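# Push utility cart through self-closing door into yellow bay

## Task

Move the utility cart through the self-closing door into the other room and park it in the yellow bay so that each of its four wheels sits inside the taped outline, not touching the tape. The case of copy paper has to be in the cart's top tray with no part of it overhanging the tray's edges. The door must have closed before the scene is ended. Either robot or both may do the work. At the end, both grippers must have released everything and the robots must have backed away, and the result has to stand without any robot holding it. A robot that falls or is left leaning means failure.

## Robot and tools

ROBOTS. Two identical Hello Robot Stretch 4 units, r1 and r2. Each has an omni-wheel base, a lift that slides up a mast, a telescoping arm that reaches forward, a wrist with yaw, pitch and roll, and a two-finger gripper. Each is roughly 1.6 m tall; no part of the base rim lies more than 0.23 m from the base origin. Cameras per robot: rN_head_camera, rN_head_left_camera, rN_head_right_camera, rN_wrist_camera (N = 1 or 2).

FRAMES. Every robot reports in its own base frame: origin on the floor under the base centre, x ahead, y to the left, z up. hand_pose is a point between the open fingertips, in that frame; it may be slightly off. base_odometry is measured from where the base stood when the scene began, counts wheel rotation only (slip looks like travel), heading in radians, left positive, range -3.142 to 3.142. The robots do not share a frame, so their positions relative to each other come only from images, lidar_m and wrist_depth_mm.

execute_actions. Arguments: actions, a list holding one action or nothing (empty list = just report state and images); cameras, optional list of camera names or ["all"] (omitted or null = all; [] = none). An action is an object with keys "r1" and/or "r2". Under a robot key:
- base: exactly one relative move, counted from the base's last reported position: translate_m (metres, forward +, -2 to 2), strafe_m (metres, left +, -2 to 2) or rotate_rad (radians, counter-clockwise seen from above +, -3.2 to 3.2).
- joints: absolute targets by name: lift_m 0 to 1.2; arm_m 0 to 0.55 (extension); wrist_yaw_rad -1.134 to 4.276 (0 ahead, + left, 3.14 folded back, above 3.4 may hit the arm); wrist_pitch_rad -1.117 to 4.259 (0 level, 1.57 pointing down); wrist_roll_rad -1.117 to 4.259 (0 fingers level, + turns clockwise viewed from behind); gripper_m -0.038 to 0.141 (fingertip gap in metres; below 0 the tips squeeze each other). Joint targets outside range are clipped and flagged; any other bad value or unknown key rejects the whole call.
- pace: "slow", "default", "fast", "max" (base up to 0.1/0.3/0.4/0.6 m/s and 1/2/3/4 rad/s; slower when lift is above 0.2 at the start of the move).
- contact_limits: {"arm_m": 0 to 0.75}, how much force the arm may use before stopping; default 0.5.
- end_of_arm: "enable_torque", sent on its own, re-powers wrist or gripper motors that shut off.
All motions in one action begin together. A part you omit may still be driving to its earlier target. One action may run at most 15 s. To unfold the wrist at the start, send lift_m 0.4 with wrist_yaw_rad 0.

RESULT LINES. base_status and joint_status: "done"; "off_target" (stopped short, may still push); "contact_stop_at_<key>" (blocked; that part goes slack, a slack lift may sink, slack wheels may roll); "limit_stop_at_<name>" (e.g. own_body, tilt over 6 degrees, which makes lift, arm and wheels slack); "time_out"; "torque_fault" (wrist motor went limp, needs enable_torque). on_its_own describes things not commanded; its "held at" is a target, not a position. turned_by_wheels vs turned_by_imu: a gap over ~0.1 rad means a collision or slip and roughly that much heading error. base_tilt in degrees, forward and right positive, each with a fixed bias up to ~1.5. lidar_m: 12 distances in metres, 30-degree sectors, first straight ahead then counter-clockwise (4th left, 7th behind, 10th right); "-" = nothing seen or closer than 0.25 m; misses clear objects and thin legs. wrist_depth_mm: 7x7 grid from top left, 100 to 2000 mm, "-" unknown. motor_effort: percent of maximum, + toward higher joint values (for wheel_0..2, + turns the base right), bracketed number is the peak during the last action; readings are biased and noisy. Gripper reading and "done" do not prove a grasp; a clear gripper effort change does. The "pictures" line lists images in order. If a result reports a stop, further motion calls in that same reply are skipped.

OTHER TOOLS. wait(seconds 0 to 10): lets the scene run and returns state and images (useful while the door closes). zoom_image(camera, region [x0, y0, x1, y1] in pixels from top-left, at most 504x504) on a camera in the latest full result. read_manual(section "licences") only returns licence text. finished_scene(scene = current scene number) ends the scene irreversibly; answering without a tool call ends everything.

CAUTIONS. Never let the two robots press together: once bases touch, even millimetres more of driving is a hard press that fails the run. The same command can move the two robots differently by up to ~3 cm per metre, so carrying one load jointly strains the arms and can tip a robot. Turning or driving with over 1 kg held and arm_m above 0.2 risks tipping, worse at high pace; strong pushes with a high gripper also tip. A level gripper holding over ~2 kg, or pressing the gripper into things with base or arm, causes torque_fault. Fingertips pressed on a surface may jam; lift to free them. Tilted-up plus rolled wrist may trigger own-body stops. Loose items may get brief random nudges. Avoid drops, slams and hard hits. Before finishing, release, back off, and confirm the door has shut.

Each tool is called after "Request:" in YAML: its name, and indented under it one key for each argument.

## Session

Request:
execute_actions:
  actions: []
  cameras: ["r1_head_left_camera","r2_head_left_camera","r1_wrist_camera","r2_wrist_camera"]

Scene clock: 0.00 s.
r1.base_odometry: x=+0.000 y=+0.000 heading=+0.000 (m, m, rad; r1's odometry frame)
r1.turned_by_wheels: +0.000 (rad since the last result)
r1.turned_by_imu: +0.000 (rad since the last result)
r1.base_tilt: forward=-0.1 right=+0.0 (deg)
r1.lidar_m: 4.10 1.42 2.54 2.47 1.51 0.78 0.62 0.60 0.69 1.10 2.31 2.57
r1.base_status: not commanded
r1.joint_positions: lift_m=+0.291 arm_m=+0.001 wrist_yaw_rad=+3.186 wrist_pitch_rad=-0.007 wrist_roll_rad=-0.005 gripper_m=+0.057
r1.joint_status: not commanded
r1.motor_effort: lift_m=+18 arm_m=-1 wrist_yaw_rad=+1 wrist_pitch_rad=-6 wrist_roll_rad=+1 gripper_m=-2 wheel_0=-1 wheel_1=-1 wheel_2=+0 (%)
r1.hand_pose: x=-0.1202 y=+0.0744 z=+0.4707 quat_wxyz=(-0.022, +0.004, -0.002, +1.000) (m; r1's base frame)
r1.wrist_depth_mm: - 136 135 798 842 917 1025 / - - 134 788 854 931 991 / - - 133 788 842 917 991 / - 116 135 788 842 931 976 / 193 661 732 788 842 917 976 / 208 683 211 778 198 904 991 / 206 676 732 144 831 904 960
r2.base_odometry: x=+0.000 y=+0.000 heading=+0.000 (m, m, rad; r2's odometry frame)
r2.turned_by_wheels: +0.000 (rad since the last result)
r2.turned_by_imu: +0.000 (rad since the last result)
r2.base_tilt: forward=-0.4 right=+0.6 (deg)
r2.lidar_m: 1.14 1.20 1.61 2.05 2.11 2.49 1.69 3.93 2.74 2.63 1.75 1.23
r2.base_status: not commanded
r2.joint_positions: lift_m=+0.176 arm_m=-0.002 wrist_yaw_rad=+3.090 wrist_pitch_rad=-0.017 wrist_roll_rad=+0.009 gripper_m=+0.057
r2.joint_status: not commanded
r2.motor_effort: lift_m=+20 arm_m=-1 wrist_yaw_rad=+1 wrist_pitch_rad=-6 wrist_roll_rad=+1 gripper_m=-4 wheel_0=+0 wheel_1=+0 wheel_2=+1 (%)
r2.hand_pose: x=-0.1150 y=+0.1021 z=+0.3592 quat_wxyz=(+0.026, +0.009, +0.004, +1.000) (m; r2's base frame)
r2.wrist_depth_mm: - 145 - - - - - / - 119 148 - - - - / - 119 150 - - - - / - 143 191 - - - - / 215 - - - - - - / 1182 1499 224 1499 206 1430 1366 / 891 976 891 161 931 866 960
pictures: r1_head_left_camera, r1_wrist_camera, r2_head_left_camera, r2_wrist_camera
Images, in order (width x height): r1_head_left_camera 420x672, r1_wrist_camera 616x392, r2_head_left_camera 420x672, r2_wrist_camera 616x392.

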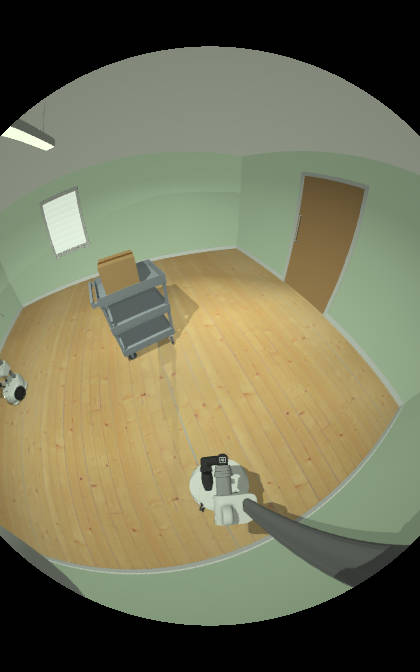

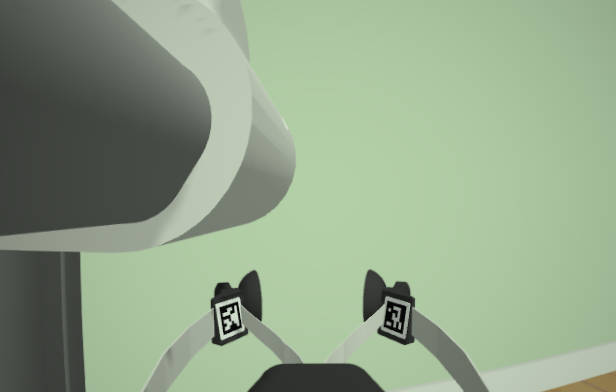

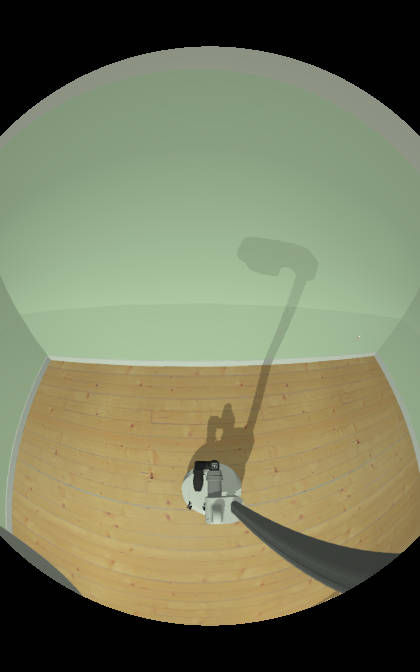

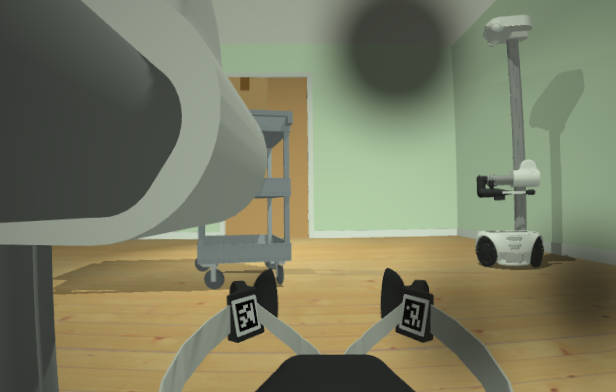

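Request:
execute_actions:
  actions:
    - {"r1":{"base":{"rotate_rad":-1.0},"joints":{"lift_m":0.85,"wrist_yaw_rad":0,"gripper_m":0.12}},"r2":{"base":{"rotate_rad":3.12},"pace":"fast"}}
  cameras: []

Request:
execute_actions:
  actions:
    - {"r1":{"base":{"translate_m":1.4},"pace":"fast"},"r2":{"base":{"strafe_m":1.58},"pace":"max"}}
  cameras: []

Request:
execute_actions:
  actions:
    - {"r1":{"base":{"strafe_m":1.7},"pace":"fast"},"r2":{"base":{"translate_m":2},"pace":"max"}}
  cameras: ["r1_wrist_camera"]

Scene clock: 3.43 s.
r1.base_odometry: x=+0.000 y=+0.000 heading=-1.000 (m, m, rad; r1's odometry frame)
r1.turned_by_wheels: -1.000 (rad since the last result)
r1.turned_by_imu: -1.013 (rad since the last result)
r1.base_tilt: forward=-0.1 right=+0.0 (deg)
r1.lidar_m: 2.33 2.61 1.49 1.43 2.50 2.49 1.39 0.74 0.60 0.59 0.69 1.15
r1.base_status: done
r1.joint_positions: lift_m=+0.850 arm_m=+0.001 wrist_yaw_rad=+0.001 wrist_pitch_rad=-0.007 wrist_roll_rad=-0.005 gripper_m=+0.120
r1.joint_status: all done
r1.motor_effort: lift_m=+21(21) arm_m=-1(1) wrist_yaw_rad=-1(7) wrist_pitch_rad=-6(6) wrist_roll_rad=+1(1) gripper_m=-1(3) wheel_0=+2(5) wheel_1=+2(6) wheel_2=+2(7) (%)
r1.hand_pose: x=+0.4604 y=-0.0873 z=+1.0300 quat_wxyz=(+1.000, -0.002, -0.003, +0.000) (m; r1's base frame)
r1.wrist_depth_mm: - - - - - 1921 1281 / - - - - - 1921 1308 / - - - - - 1808 1308 / - - - - - 1863 1308 / - - - - - 1863 1308 / - - 218 - - 1708 1281 / - - - 148 - 1863 1308
r2.base_odometry: x=+0.000 y=+0.000 heading=+3.120 (m, m, rad; r2's odometry frame)
r2.turned_by_wheels: +3.120 (rad since the last result)
r2.turned_by_imu: +3.156 (rad since the last result)
r2.base_tilt: forward=-0.3 right=+0.6 (deg)
r2.lidar_m: 1.68 1.68 2.77 2.65 1.77 1.26 1.17 1.19 1.56 2.05 2.12 2.48
r2.base_status: done
r2.joint_positions: lift_m=+0.176 arm_m=-0.002 wrist_yaw_rad=+3.090 wrist_pitch_rad=-0.017 wrist_roll_rad=+0.009 gripper_m=+0.057
r2.joint_status: not commanded
r2.motor_effort: lift_m=+20(20) arm_m=+0(1) wrist_yaw_rad=+1(1) wrist_pitch_rad=-6(7) wrist_roll_rad=-1(1) gripper_m=-1(2) wheel_0=-2(10) wheel_1=-1(11) wheel_2=+0(15) (%)
r2.hand_pose: x=-0.1150 y=+0.1021 z=+0.3592 quat_wxyz=(+0.026, +0.009, +0.004, +1.000) (m; r2's base frame)
r2.wrist_depth_mm: - 145 1308 1281 1308 1308 1366 / - 119 147 1308 1308 1366 1336 / - 119 150 1308 1308 1366 1366 / - 143 192 1308 1308 1336 1336 / 214 1255 1281 1281 1308 1336 1336 / 1205 1255 223 1255 206 1308 1308 / 878 976 891 160 931 854 946
pictures: none
No camera images: the call's "cameras" was empty. Leave "cameras" out to get every camera's image.

Scene clock: 8.40 s.
r1.base_odometry: x=+0.757 y=-1.178 heading=-0.999 (m, m, rad; r1's odometry frame)
r1.turned_by_wheels: +0.000 (rad since the last result)
r1.turned_by_imu: -0.005 (rad since the last result)
r1.base_tilt: forward=+0.0 right=-0.1 (deg)
r1.lidar_m: 0.95 1.10 1.76 3.80 1.75 2.07 2.08 1.10 0.90 0.90 1.02 0.97
r1.base_status: done
r1.joint_positions: lift_m=+0.850 arm_m=+0.001 wrist_yaw_rad=+0.000 wrist_pitch_rad=-0.007 wrist_roll_rad=-0.005 gripper_m=+0.120
r1.joint_status: not commanded
r1.motor_effort: lift_m=+20(21) arm_m=-1(1) wrist_yaw_rad=+0(1) wrist_pitch_rad=-6(6) wrist_roll_rad=+0(1) gripper_m=+0(0) wheel_0=+1(8) wheel_1=+1(8) wheel_2=+1(12) (%)
r1.hand_pose: x=+0.4604 y=-0.0874 z=+1.0301 quat_wxyz=(+1.000, -0.002, -0.003, +0.000) (m; r1's base frame)
r1.wrist_depth_mm: 904 866 809 759 723 668 640 / 904 842 788 741 715 676 647 / 904 854 798 741 707 676 647 / 904 842 788 750 707 676 640 / 904 854 798 750 715 668 640 / 904 854 217 750 707 654 640 / 904 842 788 148 699 661 634
r2.base_odometry: x=-0.035 y=-1.580 heading=+3.120 (m, m, rad; r2's odometry frame)
r2.turned_by_wheels: +0.000 (rad since the last result)
r2.turned_by_imu: +0.002 (rad since the last result)
r2.base_tilt: forward=-0.4 right=+0.6 (deg)
r2.lidar_m: 4.52 1.70 1.13 1.06 1.07 1.35 1.24 1.30 1.70 3.61 3.72 1.97
r2.base_status: done
r2.joint_positions: lift_m=+0.176 arm_m=-0.002 wrist_yaw_rad=+3.090 wrist_pitch_rad=-0.017 wrist_roll_rad=+0.009 gripper_m=+0.057
r2.joint_status: not commanded
r2.motor_effort: lift_m=+20(20) arm_m=-1(0) wrist_yaw_rad=+0(0) wrist_pitch_rad=-7(6) wrist_roll_rad=+0(2) gripper_m=-5(3) wheel_0=+2(16) wheel_1=+0(18) wheel_2=+1(0) (%)
r2.hand_pose: x=-0.1150 y=+0.1021 z=+0.3592 quat_wxyz=(+0.026, +0.009, +0.004, +1.000) (m; r2's base frame)
r2.wrist_depth_mm: - 145 1397 1397 1397 1430 1397 / - 120 148 1397 1430 1430 1366 / - 120 150 1397 1430 1430 1366 / - 143 192 1366 1397 1464 1397 / 215 1366 1366 1366 1397 1397 1366 / 1160 1336 224 1336 206 1430 1281 / 891 960 891 161 931 854 960
pictures: none
No camera images: the call's "cameras" was empty. Leave "cameras" out to get every camera's image.

Scene clock: 13.97 s.
r1.base_odometry: x=+2.187 y=-0.258 heading=-0.999 (m, m, rad; r1's odometry frame)
r1.turned_by_wheels: +0.000 (rad since the last result)
r1.turned_by_imu: +0.003 (rad since the last result)
r1.base_tilt: forward=+0.0 right=-0.1 (deg)
r1.lidar_m: 1.28 1.48 2.15 2.14 1.30 1.39 0.93 3.06 2.58 2.58 1.59 1.30
r1.base_status: done
r1.joint_positions: lift_m=+0.850 arm_m=+0.001 wrist_yaw_rad=+0.000 wrist_pitch_rad=-0.007 wrist_roll_rad=-0.005 gripper_m=+0.120
r1.joint_status: not commanded
r1.motor_effort: lift_m=+20(20) arm_m=-1(1) wrist_yaw_rad=+1(0) wrist_pitch_rad=-6(6) wrist_roll_rad=+0(1) gripper_m=+1(0) wheel_0=+1(11) wheel_1=-1(11) wheel_2=+0(0) (%)
r1.hand_pose: x=+0.4604 y=-0.0874 z=+1.0301 quat_wxyz=(+1.000, -0.002, -0.003, +0.000) (m; r1's base frame)
r1.wrist_depth_mm: 1336 1281 1182 1118 1042 1008 946 / 1336 1229 1182 1098 1060 991 976 / 1336 1255 1182 1098 1060 991 931 / 1308 1255 1182 1118 1060 991 960 / 1308 1255 1138 1060 1042 991 946 / 1336 1229 217 1118 1025 946 946 / 1366 1229 1160 148 1042 976 946
r2.base_odometry: x=-2.034 y=-1.537 heading=+3.120 (m, m, rad; r2's odometry frame)
r2.turned_by_wheels: +0.000 (rad since the last result)
r2.turned_by_imu: +0.000 (rad since the last result)
r2.base_tilt: forward=-0.5 right=+0.7 (deg)
r2.lidar_m: 2.52 1.86 1.28 1.18 1.20 1.57 3.28 3.34 1.10 0.92 0.90 1.25
r2.base_status: done
r2.joint_positions: lift_m=+0.176 arm_m=-0.002 wrist_yaw_rad=+3.090 wrist_pitch_rad=-0.017 wrist_roll_rad=+0.009 gripper_m=+0.057
r2.joint_status: not commanded
r2.motor_effort: lift_m=+20(20) arm_m=-1(1) wrist_yaw_rad=+0(1) wrist_pitch_rad=-6(7) wrist_roll_rad=+1(2) gripper_m=+0(1) wheel_0=+1(10) wheel_1=+2(10) wheel_2=+2(17) (%)
r2.hand_pose: x=-0.1150 y=+0.1021 z=+0.3592 quat_wxyz=(+0.026, +0.009, +0.004, +1.000) (m; r2's base frame)
r2.wrist_depth_mm: - 145 - - - - 1576 / - 120 148 - - - 1499 / - 120 150 - - - 1537 / - 143 191 - - - 1537 / 215 - - - - - 1537 / 1182 1499 223 1499 207 1430 1397 / 878 976 891 161 931 854 946
pictures: r1_wrist_camera
Images, in order (width x height): r1_wrist_camera 616x392.

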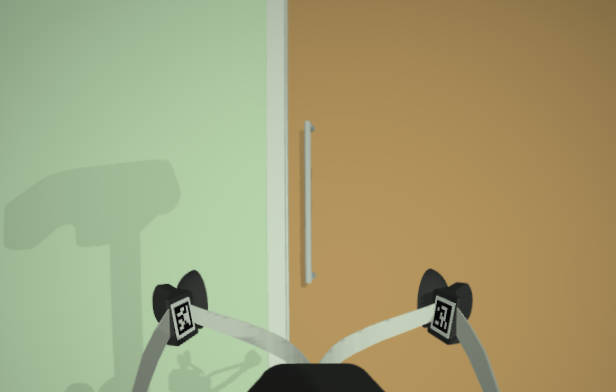

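Request:
execute_actions:
  actions:
    - {"r1":{"base":{"translate_m":0.28},"joints":{"arm_m":0.48}},"r2":{"base":{"rotate_rad":0.06}}}
  cameras: ["r1_wrist_camera"]

Request:
execute_actions:
  actions:
    - {"r2":{"base":{"translate_m":2},"pace":"max"}}
  cameras: []

Scene clock: 16.53 s.
r1.base_odometry: x=+2.339 y=-0.494 heading=-0.999 (m, m, rad; r1's odometry frame)
r1.turned_by_wheels: +0.000 (rad since the last result)
r1.turned_by_imu: +0.000 (rad since the last result)
r1.base_tilt: forward=+0.0 right=+0.0 (deg)
r1.lidar_m: 0.99 1.18 1.98 2.08 1.52 1.50 1.20 3.18 2.63 2.33 1.24 1.04
r1.base_status: done
r1.joint_positions: lift_m=+0.850 arm_m=+0.479 wrist_yaw_rad=+0.000 wrist_pitch_rad=-0.007 wrist_roll_rad=-0.005 gripper_m=+0.120
r1.joint_status: all done
r1.motor_effort: lift_m=+20(20) arm_m=+5(6) wrist_yaw_rad=+1(1) wrist_pitch_rad=-6(6) wrist_roll_rad=+1(1) gripper_m=+0(0) wheel_0=+0(6) wheel_1=+0(6) wheel_2=+2(10) (%)
r1.hand_pose: x=+0.9385 y=-0.0874 z=+1.0301 quat_wxyz=(+1.000, -0.002, -0.003, +0.000) (m; r1's base frame)
r1.wrist_depth_mm: 439 407 377 357 343 325 312 / 439 407 377 357 343 324 310 / 436 410 377 357 345 325 310 / 433 407 377 355 343 324 309 / 433 407 375 355 342 324 310 / 436 407 217 355 340 315 309 / 433 407 375 148 338 317 310
r2.base_odometry: x=-2.034 y=-1.537 heading=-3.104 (m, m, rad; r2's odometry frame)
r2.turned_by_wheels: +0.059 (rad since the last result)
r2.turned_by_imu: +0.061 (rad since the last result)
r2.base_tilt: forward=-0.3 right=+0.8 (deg)
r2.lidar_m: 2.51 1.75 1.26 1.18 1.27 1.69 3.31 3.39 1.05 0.93 3.61 1.49
r2.base_status: done
r2.joint_positions: lift_m=+0.176 arm_m=-0.002 wrist_yaw_rad=+3.090 wrist_pitch_rad=-0.017 wrist_roll_rad=+0.009 gripper_m=+0.057
r2.joint_status: not commanded
r2.motor_effort: lift_m=+20(20) arm_m=-1(1) wrist_yaw_rad=+1(1) wrist_pitch_rad=-7(6) wrist_roll_rad=+0(1) gripper_m=-3(2) wheel_0=-3(7) wheel_1=-3(8) wheel_2=-3(8) (%)
r2.hand_pose: x=-0.1150 y=+0.1021 z=+0.3592 quat_wxyz=(+0.026, +0.009, +0.004, +1.000) (m; r2's base frame)
r2.wrist_depth_mm: - 145 - - - - 1661 / - 120 147 - - - 1576 / - 120 150 - - - 1661 / - 143 192 - - - 1661 / 215 - - - - - 1661 / 1182 1464 222 1499 207 1397 1366 / 891 976 891 161 931 866 960
pictures: r1_wrist_camera
Images, in order (width x height): r1_wrist_camera 616x392.

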